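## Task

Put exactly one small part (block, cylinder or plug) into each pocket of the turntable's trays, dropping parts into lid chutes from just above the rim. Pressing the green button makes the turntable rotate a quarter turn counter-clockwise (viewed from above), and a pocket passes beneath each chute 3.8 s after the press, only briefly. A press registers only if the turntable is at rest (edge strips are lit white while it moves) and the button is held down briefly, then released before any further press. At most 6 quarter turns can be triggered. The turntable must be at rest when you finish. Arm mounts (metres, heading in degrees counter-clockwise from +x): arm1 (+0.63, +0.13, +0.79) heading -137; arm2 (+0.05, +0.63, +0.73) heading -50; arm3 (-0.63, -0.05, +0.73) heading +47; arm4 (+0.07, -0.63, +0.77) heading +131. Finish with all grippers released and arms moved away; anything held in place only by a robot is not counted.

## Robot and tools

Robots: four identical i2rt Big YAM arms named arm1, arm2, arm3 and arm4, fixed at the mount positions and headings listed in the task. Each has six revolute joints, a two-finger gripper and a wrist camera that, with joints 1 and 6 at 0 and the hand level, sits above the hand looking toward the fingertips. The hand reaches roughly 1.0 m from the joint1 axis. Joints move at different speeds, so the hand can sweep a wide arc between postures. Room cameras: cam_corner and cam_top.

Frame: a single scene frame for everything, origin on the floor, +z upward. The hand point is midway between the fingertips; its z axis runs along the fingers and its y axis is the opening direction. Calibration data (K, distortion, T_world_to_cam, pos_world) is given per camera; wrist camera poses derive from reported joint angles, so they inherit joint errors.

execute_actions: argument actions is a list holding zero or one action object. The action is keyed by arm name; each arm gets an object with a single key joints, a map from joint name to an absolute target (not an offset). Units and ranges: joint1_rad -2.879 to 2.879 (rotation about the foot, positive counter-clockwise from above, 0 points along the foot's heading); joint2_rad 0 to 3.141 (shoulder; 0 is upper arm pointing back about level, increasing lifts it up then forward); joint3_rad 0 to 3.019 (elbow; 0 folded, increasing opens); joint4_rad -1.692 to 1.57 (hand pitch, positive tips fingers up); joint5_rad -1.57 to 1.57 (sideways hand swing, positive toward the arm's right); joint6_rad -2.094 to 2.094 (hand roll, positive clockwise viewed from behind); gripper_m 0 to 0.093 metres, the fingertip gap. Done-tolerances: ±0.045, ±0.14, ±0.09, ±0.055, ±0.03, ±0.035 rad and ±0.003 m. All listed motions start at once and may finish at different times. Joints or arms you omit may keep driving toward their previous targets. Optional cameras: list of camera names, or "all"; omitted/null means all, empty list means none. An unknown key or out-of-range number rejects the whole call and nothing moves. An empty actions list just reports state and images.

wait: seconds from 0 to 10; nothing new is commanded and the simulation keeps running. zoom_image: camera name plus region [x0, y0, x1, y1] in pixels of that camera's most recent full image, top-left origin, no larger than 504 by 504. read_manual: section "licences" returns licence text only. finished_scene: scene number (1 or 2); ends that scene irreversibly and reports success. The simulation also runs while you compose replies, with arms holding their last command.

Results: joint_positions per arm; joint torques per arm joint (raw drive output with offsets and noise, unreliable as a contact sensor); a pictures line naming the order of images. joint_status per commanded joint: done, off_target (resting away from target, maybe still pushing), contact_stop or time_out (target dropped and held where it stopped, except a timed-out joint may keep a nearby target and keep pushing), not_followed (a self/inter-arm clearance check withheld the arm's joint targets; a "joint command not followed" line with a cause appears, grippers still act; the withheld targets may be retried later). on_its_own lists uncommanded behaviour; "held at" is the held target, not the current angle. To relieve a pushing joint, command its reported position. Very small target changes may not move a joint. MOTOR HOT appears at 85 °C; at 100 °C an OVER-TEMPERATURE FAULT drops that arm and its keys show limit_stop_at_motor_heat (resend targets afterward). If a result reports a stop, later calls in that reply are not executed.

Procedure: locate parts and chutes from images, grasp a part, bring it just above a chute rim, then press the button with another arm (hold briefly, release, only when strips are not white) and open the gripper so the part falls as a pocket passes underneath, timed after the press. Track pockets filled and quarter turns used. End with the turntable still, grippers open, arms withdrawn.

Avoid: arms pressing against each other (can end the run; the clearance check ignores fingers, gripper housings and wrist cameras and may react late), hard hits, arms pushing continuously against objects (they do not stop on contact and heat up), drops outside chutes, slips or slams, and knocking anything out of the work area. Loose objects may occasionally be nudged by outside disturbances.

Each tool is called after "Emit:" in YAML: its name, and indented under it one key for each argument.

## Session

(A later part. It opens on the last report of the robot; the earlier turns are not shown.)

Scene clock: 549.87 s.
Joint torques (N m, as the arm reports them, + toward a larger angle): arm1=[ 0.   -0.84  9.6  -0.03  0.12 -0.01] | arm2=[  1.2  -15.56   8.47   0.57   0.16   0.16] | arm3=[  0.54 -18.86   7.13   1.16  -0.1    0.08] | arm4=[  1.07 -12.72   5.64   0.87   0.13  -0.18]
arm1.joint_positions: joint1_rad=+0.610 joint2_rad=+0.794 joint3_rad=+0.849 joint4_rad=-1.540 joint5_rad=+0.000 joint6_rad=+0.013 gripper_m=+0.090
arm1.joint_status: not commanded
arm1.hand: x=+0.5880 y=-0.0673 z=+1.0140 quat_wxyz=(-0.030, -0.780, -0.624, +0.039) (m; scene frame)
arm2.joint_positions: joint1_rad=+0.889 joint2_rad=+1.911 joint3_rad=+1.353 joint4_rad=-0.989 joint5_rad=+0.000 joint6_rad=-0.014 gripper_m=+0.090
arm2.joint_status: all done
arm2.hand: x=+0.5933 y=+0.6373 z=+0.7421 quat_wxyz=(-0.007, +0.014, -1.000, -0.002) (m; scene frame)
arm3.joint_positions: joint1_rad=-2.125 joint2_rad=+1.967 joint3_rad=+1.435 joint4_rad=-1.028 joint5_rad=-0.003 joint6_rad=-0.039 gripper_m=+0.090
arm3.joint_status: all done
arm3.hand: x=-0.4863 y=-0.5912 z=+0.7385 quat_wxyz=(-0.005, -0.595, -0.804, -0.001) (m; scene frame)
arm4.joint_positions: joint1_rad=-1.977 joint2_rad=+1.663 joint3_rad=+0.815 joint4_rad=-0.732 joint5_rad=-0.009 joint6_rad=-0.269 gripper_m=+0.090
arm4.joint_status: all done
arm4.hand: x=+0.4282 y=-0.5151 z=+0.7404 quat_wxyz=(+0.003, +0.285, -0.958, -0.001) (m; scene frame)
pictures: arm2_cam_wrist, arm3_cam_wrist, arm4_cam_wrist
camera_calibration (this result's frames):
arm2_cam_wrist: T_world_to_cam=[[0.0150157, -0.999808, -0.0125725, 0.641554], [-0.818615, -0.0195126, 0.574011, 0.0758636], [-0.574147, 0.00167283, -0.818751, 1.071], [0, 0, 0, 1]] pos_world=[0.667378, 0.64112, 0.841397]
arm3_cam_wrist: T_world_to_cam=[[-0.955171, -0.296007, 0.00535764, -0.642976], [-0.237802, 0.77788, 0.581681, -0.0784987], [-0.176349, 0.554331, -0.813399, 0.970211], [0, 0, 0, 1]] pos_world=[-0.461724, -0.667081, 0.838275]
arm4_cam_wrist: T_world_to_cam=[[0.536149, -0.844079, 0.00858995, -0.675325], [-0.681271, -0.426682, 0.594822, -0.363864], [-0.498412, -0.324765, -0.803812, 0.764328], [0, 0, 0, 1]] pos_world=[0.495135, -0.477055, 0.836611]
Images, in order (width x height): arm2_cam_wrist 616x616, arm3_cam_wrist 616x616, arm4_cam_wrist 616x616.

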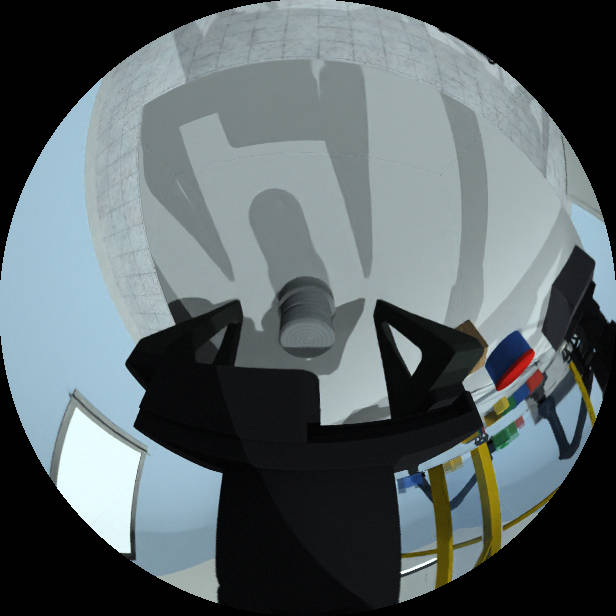

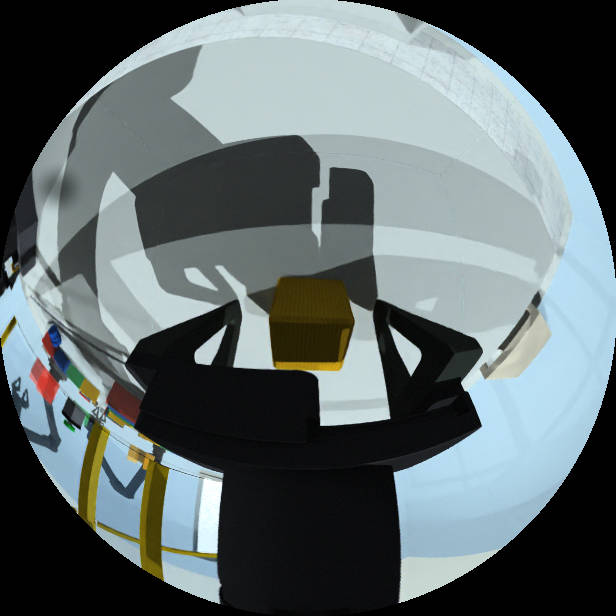

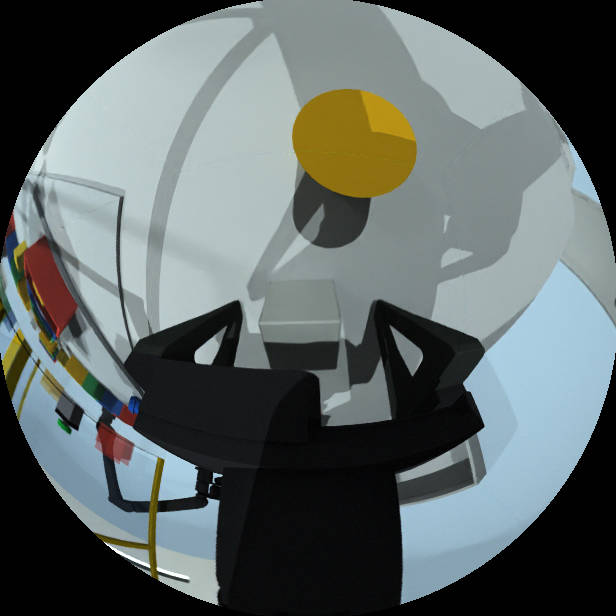

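Emit:
execute_actions:
  actions:
    - {"arm2":{"joints":{"gripper_m":0.01}},"arm3":{"joints":{"gripper_m":0.015}},"arm4":{"joints":{"gripper_m":0.015}}}
  cameras: []

Emit:
execute_actions:
  actions:
    - {"arm2":{"joints":{"joint2_rad":0.8,"joint3_rad":0.88,"joint4_rad":-1.55}},"arm3":{"joints":{"joint2_rad":0.8,"joint3_rad":0.88,"joint4_rad":-1.55}},"arm4":{"joints":{"joint2_rad":0.8,"joint3_rad":0.85,"joint4_rad":-1.55}}}
  cameras: []

Emit:
execute_actions:
  actions:
    - {"arm1":{"joints":{"joint2_rad":2.04,"joint3_rad":1.695,"joint4_rad":-1.16}},"arm2":{"joints":{"joint1_rad":-0.921,"joint6_rad":-0.235}},"arm3":{"joints":{"joint1_rad":-0.686,"joint6_rad":0.115}},"arm4":{"joints":{"joint1_rad":-0.585,"joint6_rad":0.15}}}
  cameras: ["arm1_cam_wrist"]

Emit:
execute_actions:
  actions:
    - {"arm1":{"joints":{"joint2_rad":2.158,"joint3_rad":1.592,"joint4_rad":-0.972}},"arm2":{"joints":{"joint2_rad":1.228,"joint3_rad":1.07,"joint4_rad":-1.345}},"arm3":{"joints":{"joint2_rad":1.483,"joint3_rad":1.32,"joint4_rad":-1.115}},"arm4":{"joints":{"joint2_rad":1.5,"joint3_rad":1.39,"joint4_rad":-1.375}}}

Scene clock: 559.37 s.
Joint torques (N m, as the arm reports them, + toward a larger angle): arm1=[ 0.06 -0.82  9.59 -0.02  0.12 -0.01] | arm2=[  1.07 -15.34   8.37   0.45   0.17   0.13] | arm3=[  0.89 -19.4    7.18   1.11  -0.1    0.08] | arm4=[  0.96 -12.89   5.63   0.81   0.11  -0.17]
arm1.joint_positions: joint1_rad=+0.610 joint2_rad=+0.794 joint3_rad=+0.849 joint4_rad=-1.540 joint5_rad=+0.000 joint6_rad=+0.013 gripper_m=+0.090
arm1.joint_status: not commanded
arm1.hand: x=+0.5880 y=-0.0673 z=+1.0140 quat_wxyz=(-0.030, -0.780, -0.624, +0.039) (m; scene frame)
arm2.joint_positions: joint1_rad=+0.889 joint2_rad=+1.908 joint3_rad=+1.353 joint4_rad=-0.986 joint5_rad=+0.000 joint6_rad=-0.012 gripper_m=+0.030
arm2.joint_status: gripper_m off_target (ended at +0.030, target +0.010)
arm2.hand: x=+0.5943 y=+0.6373 z=+0.7433 quat_wxyz=(-0.009, +0.013, -1.000, -0.002) (m; scene frame)
arm3.joint_positions: joint1_rad=-2.125 joint2_rad=+1.967 joint3_rad=+1.435 joint4_rad=-1.027 joint5_rad=-0.003 joint6_rad=-0.038 gripper_m=+0.039
arm3.joint_status: gripper_m off_target (ended at +0.039, target +0.015)
arm3.hand: x=-0.4862 y=-0.5913 z=+0.7385 quat_wxyz=(-0.005, -0.595, -0.804, -0.001) (m; scene frame)
arm4.joint_positions: joint1_rad=-1.977 joint2_rad=+1.663 joint3_rad=+0.815 joint4_rad=-0.732 joint5_rad=-0.009 joint6_rad=-0.270 gripper_m=+0.039
arm4.joint_status: gripper_m off_target (ended at +0.039, target +0.015)
arm4.hand: x=+0.4282 y=-0.5152 z=+0.7404 quat_wxyz=(+0.003, +0.286, -0.958, -0.001) (m; scene frame)
pictures: none
No camera images: the call's "cameras" was empty. Leave "cameras" out to get every camera's image.

Scene clock: 561.13 s.
Joint torques (N m, as the arm reports them, + toward a larger angle): arm1=[ 0.04 -0.76  9.59 -0.02  0.12 -0.01] | arm2=[ 0.97 -3.65  9.33  0.08  0.17  0.14] | arm3=[ 0.73 -1.28  8.17  0.24 -0.06  0.09] | arm4=[ 0.91 -2.28 10.35 -0.33  0.13 -0.18]
arm1.joint_positions: joint1_rad=+0.610 joint2_rad=+0.794 joint3_rad=+0.849 joint4_rad=-1.540 joint5_rad=+0.000 joint6_rad=+0.013 gripper_m=+0.090
arm1.joint_status: not commanded
arm1.hand: x=+0.5880 y=-0.0673 z=+1.0140 quat_wxyz=(-0.030, -0.780, -0.624, +0.039) (m; scene frame)
arm2.joint_positions: joint1_rad=+0.889 joint2_rad=+0.806 joint3_rad=+0.885 joint4_rad=-1.544 joint5_rad=-0.001 joint6_rad=-0.012 gripper_m=+0.030
arm2.joint_status: all done
arm2.hand: x=+0.2690 y=+0.6321 z=+0.9652 quat_wxyz=(-0.048, +0.013, -0.999, -0.002) (m; scene frame)
arm3.joint_positions: joint1_rad=-2.125 joint2_rad=+0.797 joint3_rad=+0.879 joint4_rad=-1.539 joint5_rad=-0.003 joint6_rad=-0.038 gripper_m=+0.039
arm3.joint_status: all done
arm3.hand: x=-0.5760 y=-0.2560 z=+0.9621 quat_wxyz=(-0.045, -0.594, -0.803, +0.031) (m; scene frame)
arm4.joint_positions: joint1_rad=-1.977 joint2_rad=+0.798 joint3_rad=+0.815 joint4_rad=-1.538 joint5_rad=-0.009 joint6_rad=-0.270 gripper_m=+0.039
arm4.joint_status: all done
arm4.hand: x=+0.2607 y=-0.5668 z=+0.9809 quat_wxyz=(-0.027, +0.286, -0.958, -0.001) (m; scene frame)
pictures: none
No camera images: the call's "cameras" was empty. Leave "cameras" out to get every camera's image.

Scene clock: 563.03 s.
Joint torques (N m, as the arm reports them, + toward a larger angle): arm1=[ -0.01 -24.3   12.46   0.53   0.12  -0.01] | arm2=[ 0.23 -3.27  9.33  0.16  0.12 -0.2 ] | arm3=[ 2.38 -1.71  8.1   0.21  0.01  0.08] | arm4=[ 0.42 -2.28 10.27 -0.3   0.16  0.01]
arm1.joint_positions: joint1_rad=+0.610 joint2_rad=+2.060 joint3_rad=+1.646 joint4_rad=-1.167 joint5_rad=+0.000 joint6_rad=+0.013 gripper_m=+0.090
arm1.joint_status: all done
arm1.hand: x=+0.5048 y=-0.4605 z=+0.8281 quat_wxyz=(+0.000, -0.781, -0.625, +0.002) (m; scene frame)
arm2.joint_positions: joint1_rad=-0.916 joint2_rad=+0.806 joint3_rad=+0.885 joint4_rad=-1.544 joint5_rad=+0.000 joint6_rad=-0.221 gripper_m=+0.030
arm2.joint_status: all done
arm2.hand: x=+0.0061 y=+0.4193 z=+0.9674 quat_wxyz=(-0.024, -0.705, -0.707, +0.047) (m; scene frame)
arm3.joint_positions: joint1_rad=-0.695 joint2_rad=+0.798 joint3_rad=+0.879 joint4_rad=-1.539 joint5_rad=-0.004 joint6_rad=+0.106 gripper_m=+0.039
arm3.joint_status: all done
arm3.hand: x=-0.4179 y=-0.0232 z=+0.9637 quat_wxyz=(-0.058, +0.006, -0.998, -0.011) (m; scene frame)
arm4.joint_positions: joint1_rad=-0.589 joint2_rad=+0.798 joint3_rad=+0.815 joint4_rad=-1.538 joint5_rad=-0.008 joint6_rad=+0.140 gripper_m=+0.039
arm4.joint_status: all done
arm4.hand: x=+0.0440 y=-0.4301 z=+0.9789 quat_wxyz=(-0.012, +0.703, -0.711, -0.018) (m; scene frame)
pictures: arm1_cam_wrist
camera_calibration (this result's frames):
arm1_cam_wrist: T_world_to_cam=[[-0.973082, 0.229653, 0.0192653, 0.576094], [0.196128, 0.781326, 0.592506, -0.227739], [0.121019, 0.580335, -0.805336, 0.994943], [0, 0, 0, 1]] pos_world=[0.484846, -0.531765, 0.925101]
Images, in order (width x height): arm1_cam_wrist 616x616.

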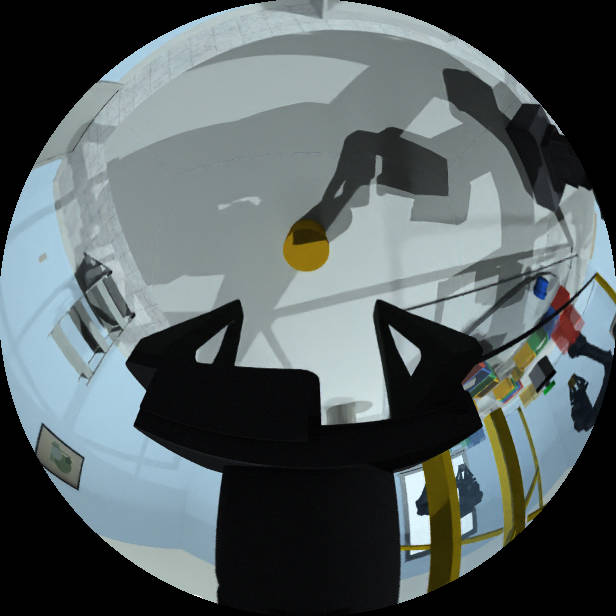

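Scene clock: 564.60 s.
Joint torques (N m, as the arm reports them, + toward a larger angle): arm1=[ -0.02 -24.34   9.07   0.91   0.11  -0.01] | arm2=[ 0.2  -8.2  12.88  0.3   0.13 -0.2 ] | arm3=[  2.1  -13.94  10.96   1.75   0.03   0.09] | arm4=[  0.85 -14.34  12.15   0.36   0.14   0.04]
arm1.joint_positions: joint1_rad=+0.610 joint2_rad=+2.171 joint3_rad=+1.577 joint4_rad=-0.987 joint5_rad=+0.000 joint6_rad=+0.013 gripper_m=+0.090
arm1.joint_status: all done
arm1.hand: x=+0.5045 y=-0.4606 z=+0.7399 quat_wxyz=(+0.000, -0.781, -0.625, +0.002) (m; scene frame)
arm2.joint_positions: joint1_rad=-0.916 joint2_rad=+1.237 joint3_rad=+1.030 joint4_rad=-1.349 joint5_rad=+0.000 joint6_rad=-0.222 gripper_m=+0.030
arm2.joint_status: all done
arm2.hand: x=-0.0215 y=+0.2984 z=+0.9173 quat_wxyz=(+0.001, -0.706, -0.708, +0.009) (m; scene frame)
arm3.joint_positions: joint1_rad=-0.695 joint2_rad=+1.498 joint3_rad=+1.275 joint4_rad=-1.130 joint5_rad=-0.004 joint6_rad=+0.106 gripper_m=+0.039
arm3.joint_status: all done
arm3.hand: x=-0.1463 y=+0.0092 z=+0.9181 quat_wxyz=(-0.110, +0.006, -0.994, -0.017) (m; scene frame)
arm4.joint_positions: joint1_rad=-0.589 joint2_rad=+1.521 joint3_rad=+1.326 joint4_rad=-1.382 joint5_rad=-0.008 joint6_rad=+0.140 gripper_m=+0.039
arm4.joint_status: all done
arm4.hand: x=+0.0132 y=-0.1887 z=+0.9595 quat_wxyz=(+0.006, +0.703, -0.712, +0.004) (m; scene frame)
pictures: arm1_cam_wrist, arm2_cam_wrist, arm3_cam_wrist, arm4_cam_wrist, cam_corner, cam_top
camera_calibration (this result's frames):
arm1_cam_wrist: T_world_to_cam=[[-0.97308, 0.22966, 0.019256, 0.577586], [0.196174, 0.781547, 0.592199, -0.17507], [0.120955, 0.580035, -0.805562, 0.924148], [0, 0, 0, 1]] pos_world=[0.484602, -0.531861, 0.837012]
arm2_cam_wrist: T_world_to_cam=[[-0.999924, 0.0114339, 0.00459089, -0.0251417], [0.0119938, 0.817962, 0.575147, -0.76769], [0.00282099, 0.575159, -0.818037, 0.702607], [0, 0, 0, 1]] pos_world=[-0.0179143, 0.224118, 1.01641]
arm3_cam_wrist: T_world_to_cam=[[0.0161001, -0.999678, -0.0196318, 0.0300482], [-0.918332, -0.0225504, 0.395168, -0.490144], [-0.395484, 0.0116663, -0.918399, 0.91276], [0, 0, 0, 1]] pos_world=[-0.0896172, 0.00833706, 1.03256]
arm4_cam_wrist: T_world_to_cam=[[0.999633, -0.0251855, 0.00997803, -0.0321146], [-0.0261198, -0.798372, 0.601598, -0.722932], [-0.00718538, -0.601638, -0.798737, 0.776045], [0, 0, 0, 1]] pos_world=[0.0187962, -0.111079, 1.05509]
Images, in order (width x height): arm1_cam_wrist 616x616, arm2_cam_wrist 616x616, arm3_cam_wrist 616x616, arm4_cam_wrist 616x616, cam_corner 896x504, cam_top 896x504.

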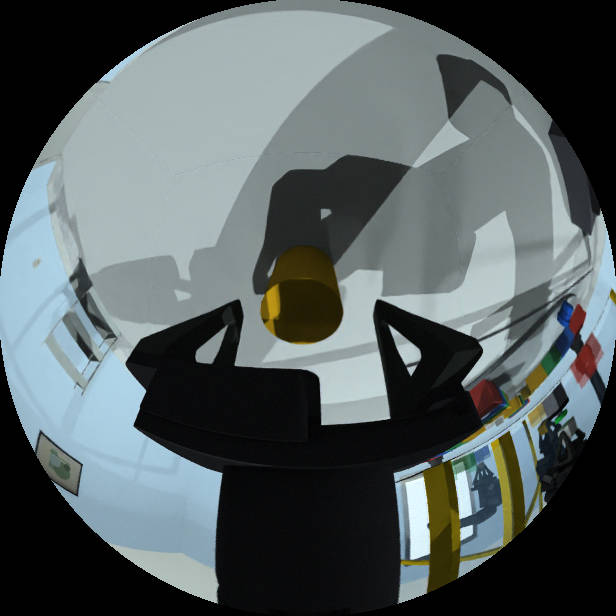

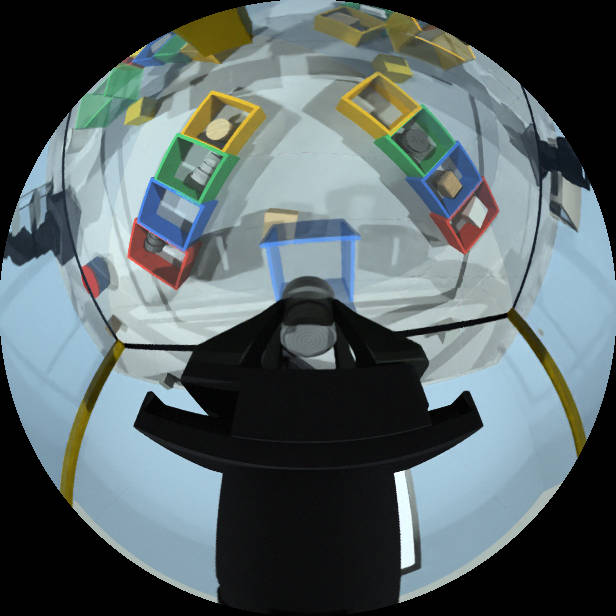

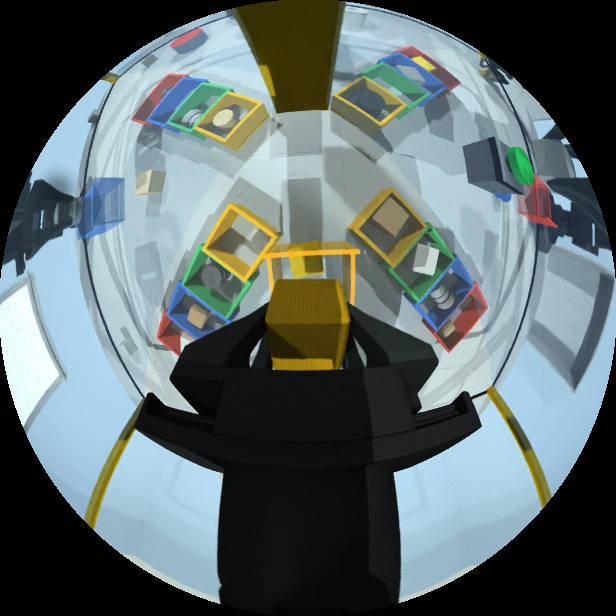

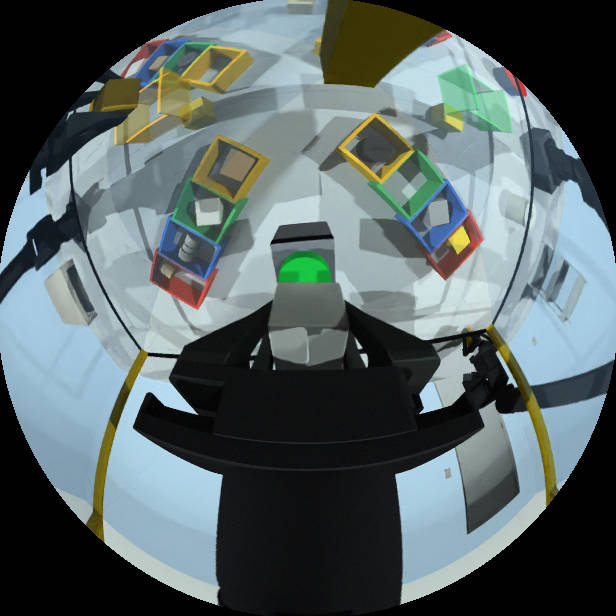

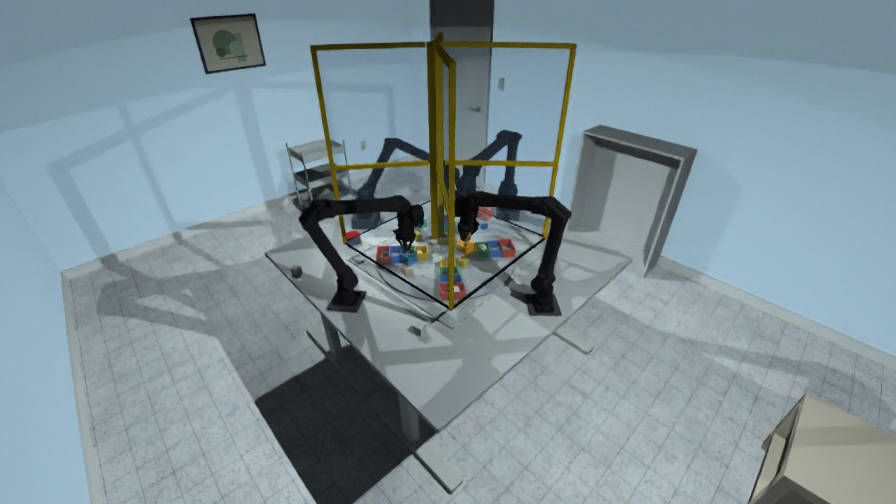

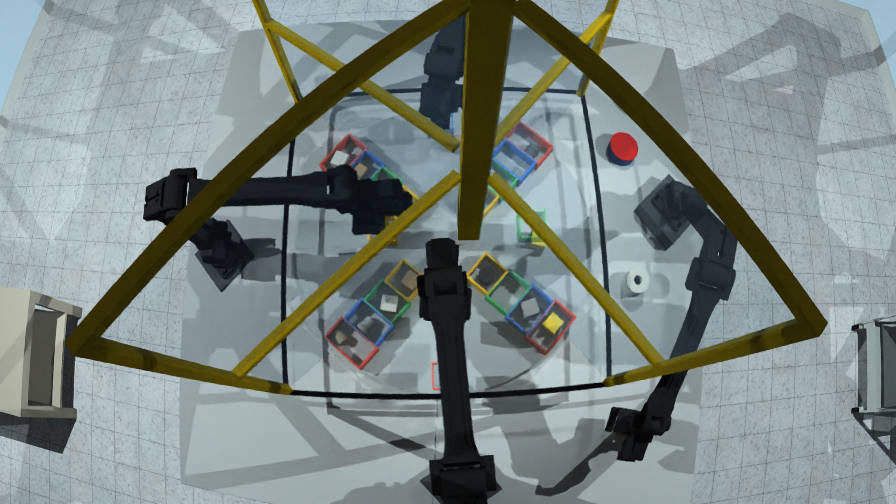

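Arm1 needs about 1 cm more reach.

Emit:
execute_actions:
  actions:
    - {"arm1":{"joints":{"joint4_rad":-0.925}}}
  cameras: []

Emit:
execute_actions:
  actions:
    - {"arm1":{"joints":{"gripper_m":0.015}}}
  cameras: []

Emit:
execute_actions:
  actions:
    - {"arm1":{"joints":{"joint2_rad":0.8,"joint3_rad":0.85,"joint4_rad":-1.55}}}
  cameras: []

Emit:
execute_actions:
  actions:
    - {"arm1":{"joints":{"joint1_rad":-0.518,"joint6_rad":0.23}}}
  cameras: []

Emit:
execute_actions:
  actions:
    - {"arm1":{"joints":{"joint2_rad":1.53,"joint3_rad":1.23,"joint4_rad":-1.275}}}
  cameras: ["arm1_cam_wrist"]

Scene clock: 572.03 s.
Joint torques (N m, as the arm reports them, + toward a larger angle): arm1=[ -0.01 -24.33   9.14   1.02   0.12  -0.02] | arm2=[ 0.15 -8.63 12.93  0.35  0.12 -0.2 ] | arm3=[  2.12 -14.37  11.13   1.71   0.01   0.09] | arm4=[  0.75 -13.97  12.08   0.41   0.16   0.05]
arm1.joint_positions: joint1_rad=+0.610 joint2_rad=+2.171 joint3_rad=+1.577 joint4_rad=-0.941 joint5_rad=+0.000 joint6_rad=+0.013 gripper_m=+0.090
arm1.joint_status: all done
arm1.hand: x=+0.5022 y=-0.4717 z=+0.7402 quat_wxyz=(-0.015, -0.780, -0.625, +0.020) (m; scene frame)
arm2.joint_positions: joint1_rad=-0.916 joint2_rad=+1.237 joint3_rad=+1.030 joint4_rad=-1.349 joint5_rad=+0.000 joint6_rad=-0.222 gripper_m=+0.030
arm2.joint_status: not commanded
arm2.hand: x=-0.0215 y=+0.2984 z=+0.9173 quat_wxyz=(+0.001, -0.706, -0.708, +0.009) (m; scene frame)
arm3.joint_positions: joint1_rad=-0.695 joint2_rad=+1.498 joint3_rad=+1.275 joint4_rad=-1.130 joint5_rad=-0.004 joint6_rad=+0.106 gripper_m=+0.039
arm3.joint_status: not commanded
arm3.hand: x=-0.1463 y=+0.0092 z=+0.9181 quat_wxyz=(-0.110, +0.006, -0.994, -0.017) (m; scene frame)
arm4.joint_positions: joint1_rad=-0.589 joint2_rad=+1.521 joint3_rad=+1.326 joint4_rad=-1.382 joint5_rad=-0.008 joint6_rad=+0.140 gripper_m=+0.039
arm4.joint_status: not commanded
arm4.hand: x=+0.0132 y=-0.1887 z=+0.9595 quat_wxyz=(+0.006, +0.703, -0.712, +0.004) (m; scene frame)
pictures: none
No camera images: the call's "cameras" was empty. Leave "cameras" out to get every camera's image.

Scene clock: 572.70 s.
Joint torques (N m, as the arm reports them, + toward a larger angle): arm1=[ -0.04 -24.38   9.14   1.02   0.11  -0.01] | arm2=[ 0.17 -8.62 12.91  0.38  0.12 -0.19] | arm3=[  2.53 -14.41  11.25   1.57   0.     0.08] | arm4=[  0.62 -14.43  12.09   0.38   0.12   0.03]
arm1.joint_positions: joint1_rad=+0.610 joint2_rad=+2.171 joint3_rad=+1.577 joint4_rad=-0.941 joint5_rad=+0.000 joint6_rad=+0.013 gripper_m=+0.039
arm1.joint_status: gripper_m off_target (ended at +0.039, target +0.015)
arm1.hand: x=+0.5022 y=-0.4717 z=+0.7402 quat_wxyz=(-0.015, -0.780, -0.625, +0.020) (m; scene frame)
arm2.joint_positions: joint1_rad=-0.916 joint2_rad=+1.237 joint3_rad=+1.030 joint4_rad=-1.349 joint5_rad=+0.000 joint6_rad=-0.222 gripper_m=+0.030
arm2.joint_status: not commanded
arm2.hand: x=-0.0215 y=+0.2984 z=+0.9173 quat_wxyz=(+0.001, -0.706, -0.708, +0.009) (m; scene frame)
arm3.joint_positions: joint1_rad=-0.695 joint2_rad=+1.498 joint3_rad=+1.275 joint4_rad=-1.130 joint5_rad=-0.004 joint6_rad=+0.106 gripper_m=+0.039
arm3.joint_status: not commanded
arm3.hand: x=-0.1463 y=+0.0092 z=+0.9181 quat_wxyz=(-0.110, +0.006, -0.994, -0.017) (m; scene frame)
arm4.joint_positions: joint1_rad=-0.589 joint2_rad=+1.521 joint3_rad=+1.326 joint4_rad=-1.382 joint5_rad=-0.008 joint6_rad=+0.140 gripper_m=+0.039
arm4.joint_status: not commanded
arm4.hand: x=+0.0132 y=-0.1887 z=+0.9595 quat_wxyz=(+0.006, +0.703, -0.712, +0.004) (m; scene frame)
pictures: none
No camera images: the call's "cameras" was empty. Leave "cameras" out to get every camera's image.

Scene clock: 574.57 s.
Joint torques (N m, as the arm reports them, + toward a larger angle): arm1=[ 0.   -0.88  9.73 -0.04  0.11 -0.01] | arm2=[-0.09 -8.64 12.9   0.38  0.12 -0.21] | arm3=[  2.19 -14.39  11.19   1.51   0.     0.08] | arm4=[  0.46 -13.91  12.2    0.4    0.16   0.04]
arm1.joint_positions: joint1_rad=+0.610 joint2_rad=+0.796 joint3_rad=+0.847 joint4_rad=-1.540 joint5_rad=+0.000 joint6_rad=+0.013 gripper_m=+0.039
arm1.joint_status: all done
arm1.hand: x=+0.5881 y=-0.0671 z=+1.0131 quat_wxyz=(-0.029, -0.780, -0.625, +0.037) (m; scene frame)
arm2.joint_positions: joint1_rad=-0.916 joint2_rad=+1.237 joint3_rad=+1.030 joint4_rad=-1.349 joint5_rad=+0.000 joint6_rad=-0.222 gripper_m=+0.030
arm2.joint_status: not commanded
arm2.hand: x=-0.0215 y=+0.2984 z=+0.9173 quat_wxyz=(+0.001, -0.706, -0.708, +0.009) (m; scene frame)
arm3.joint_positions: joint1_rad=-0.695 joint2_rad=+1.498 joint3_rad=+1.275 joint4_rad=-1.130 joint5_rad=-0.004 joint6_rad=+0.106 gripper_m=+0.039
arm3.joint_status: not commanded
arm3.hand: x=-0.1463 y=+0.0092 z=+0.9181 quat_wxyz=(-0.110, +0.006, -0.994, -0.017) (m; scene frame)
arm4.joint_positions: joint1_rad=-0.589 joint2_rad=+1.521 joint3_rad=+1.326 joint4_rad=-1.382 joint5_rad=-0.008 joint6_rad=+0.140 gripper_m=+0.039
arm4.joint_status: not commanded
arm4.hand: x=+0.0132 y=-0.1887 z=+0.9595 quat_wxyz=(+0.006, +0.703, -0.712, +0.004) (m; scene frame)
pictures: none
No camera images: the call's "cameras" was empty. Leave "cameras" out to get every camera's image.

Scene clock: 576.13 s.
Joint torques (N m, as the arm reports them, + toward a larger angle): arm1=[-1.57 -1.08  9.68 -0.05  0.12  0.23] | arm2=[-0.03 -8.62 12.9   0.3   0.12 -0.19] | arm3=[  1.87 -14.46  11.13   1.62  -0.01   0.11] | arm4=[  0.53 -14.05  12.17   0.46   0.16   0.03]
arm1.joint_positions: joint1_rad=-0.508 joint2_rad=+0.796 joint3_rad=+0.847 joint4_rad=-1.540 joint5_rad=+0.000 joint6_rad=+0.217 gripper_m=+0.039
arm1.joint_status: all done
arm1.hand: x=+0.4301 y=+0.0856 z=+1.0121 quat_wxyz=(-0.015, -0.999, -0.014, +0.043) (m; scene frame)
arm2.joint_positions: joint1_rad=-0.916 joint2_rad=+1.237 joint3_rad=+1.030 joint4_rad=-1.349 joint5_rad=+0.000 joint6_rad=-0.222 gripper_m=+0.030
arm2.joint_status: not commanded
arm2.hand: x=-0.0215 y=+0.2984 z=+0.9173 quat_wxyz=(+0.001, -0.706, -0.708, +0.009) (m; scene frame)
arm3.joint_positions: joint1_rad=-0.695 joint2_rad=+1.498 joint3_rad=+1.275 joint4_rad=-1.130 joint5_rad=-0.004 joint6_rad=+0.106 gripper_m=+0.039
arm3.joint_status: not commanded
arm3.hand: x=-0.1463 y=+0.0092 z=+0.9181 quat_wxyz=(-0.110, +0.006, -0.994, -0.017) (m; scene frame)
arm4.joint_positions: joint1_rad=-0.589 joint2_rad=+1.521 joint3_rad=+1.326 joint4_rad=-1.382 joint5_rad=-0.008 joint6_rad=+0.140 gripper_m=+0.039
arm4.joint_status: not commanded
arm4.hand: x=+0.0132 y=-0.1887 z=+0.9595 quat_wxyz=(+0.006, +0.703, -0.712, +0.004) (m; scene frame)
pictures: none
No camera images: the call's "cameras" was empty. Leave "cameras" out to get every camera's image.

Scene clock: 577.63 s.
Joint torques (N m, as the arm reports them, + toward a larger angle): arm1=[ -1.44 -15.15  10.84   0.46   0.12   0.23] | arm2=[ 0.04 -8.44 12.89  0.42  0.13 -0.2 ] | arm3=[  2.41 -14.47  11.21   1.53   0.03   0.09] | arm4=[  0.81 -13.95  12.19   0.3    0.14   0.  ]
arm1.joint_positions: joint1_rad=-0.508 joint2_rad=+1.548 joint3_rad=+1.202 joint4_rad=-1.283 joint5_rad=+0.000 joint6_rad=+0.217 gripper_m=+0.039
arm1.joint_status: all done
arm1.hand: x=+0.2170 y=+0.0315 z=+0.9265 quat_wxyz=(+0.001, -1.000, -0.014, -0.025) (m; scene frame)
arm2.joint_positions: joint1_rad=-0.916 joint2_rad=+1.237 joint3_rad=+1.030 joint4_rad=-1.349 joint5_rad=+0.000 joint6_rad=-0.222 gripper_m=+0.030
arm2.joint_status: not commanded
arm2.hand: x=-0.0215 y=+0.2984 z=+0.9173 quat_wxyz=(+0.001, -0.706, -0.708, +0.009) (m; scene frame)
arm3.joint_positions: joint1_rad=-0.695 joint2_rad=+1.498 joint3_rad=+1.275 joint4_rad=-1.130 joint5_rad=-0.004 joint6_rad=+0.106 gripper_m=+0.039
arm3.joint_status: not commanded
arm3.hand: x=-0.1463 y=+0.0092 z=+0.9181 quat_wxyz=(-0.110, +0.006, -0.994, -0.017) (m; scene frame)
arm4.joint_positions: joint1_rad=-0.589 joint2_rad=+1.521 joint3_rad=+1.326 joint4_rad=-1.382 joint5_rad=-0.008 joint6_rad=+0.140 gripper_m=+0.039
arm4.joint_status: not commanded
arm4.hand: x=+0.0132 y=-0.1887 z=+0.9595 quat_wxyz=(+0.006, +0.703, -0.712, +0.004) (m; scene frame)
pictures: arm1_cam_wrist
camera_calibration (this result's frames):
arm1_cam_wrist: T_world_to_cam=[[-0.0176759, 0.999677, 0.0182348, -0.0494265], [0.773217, 0.00210456, 0.634138, -0.753283], [0.633895, 0.0253084, -0.773005, 0.699787], [0, 0, 0, 1]] pos_world=[0.137986, 0.0332854, 1.01953]
Images, in order (width x height): arm1_cam_wrist 616x616.

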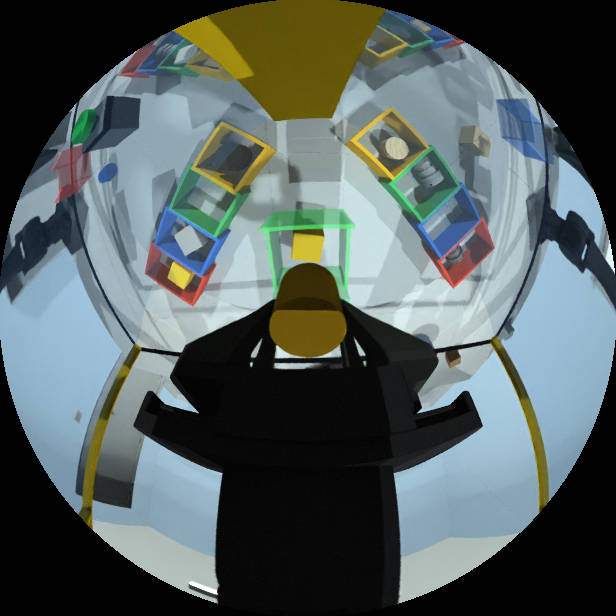

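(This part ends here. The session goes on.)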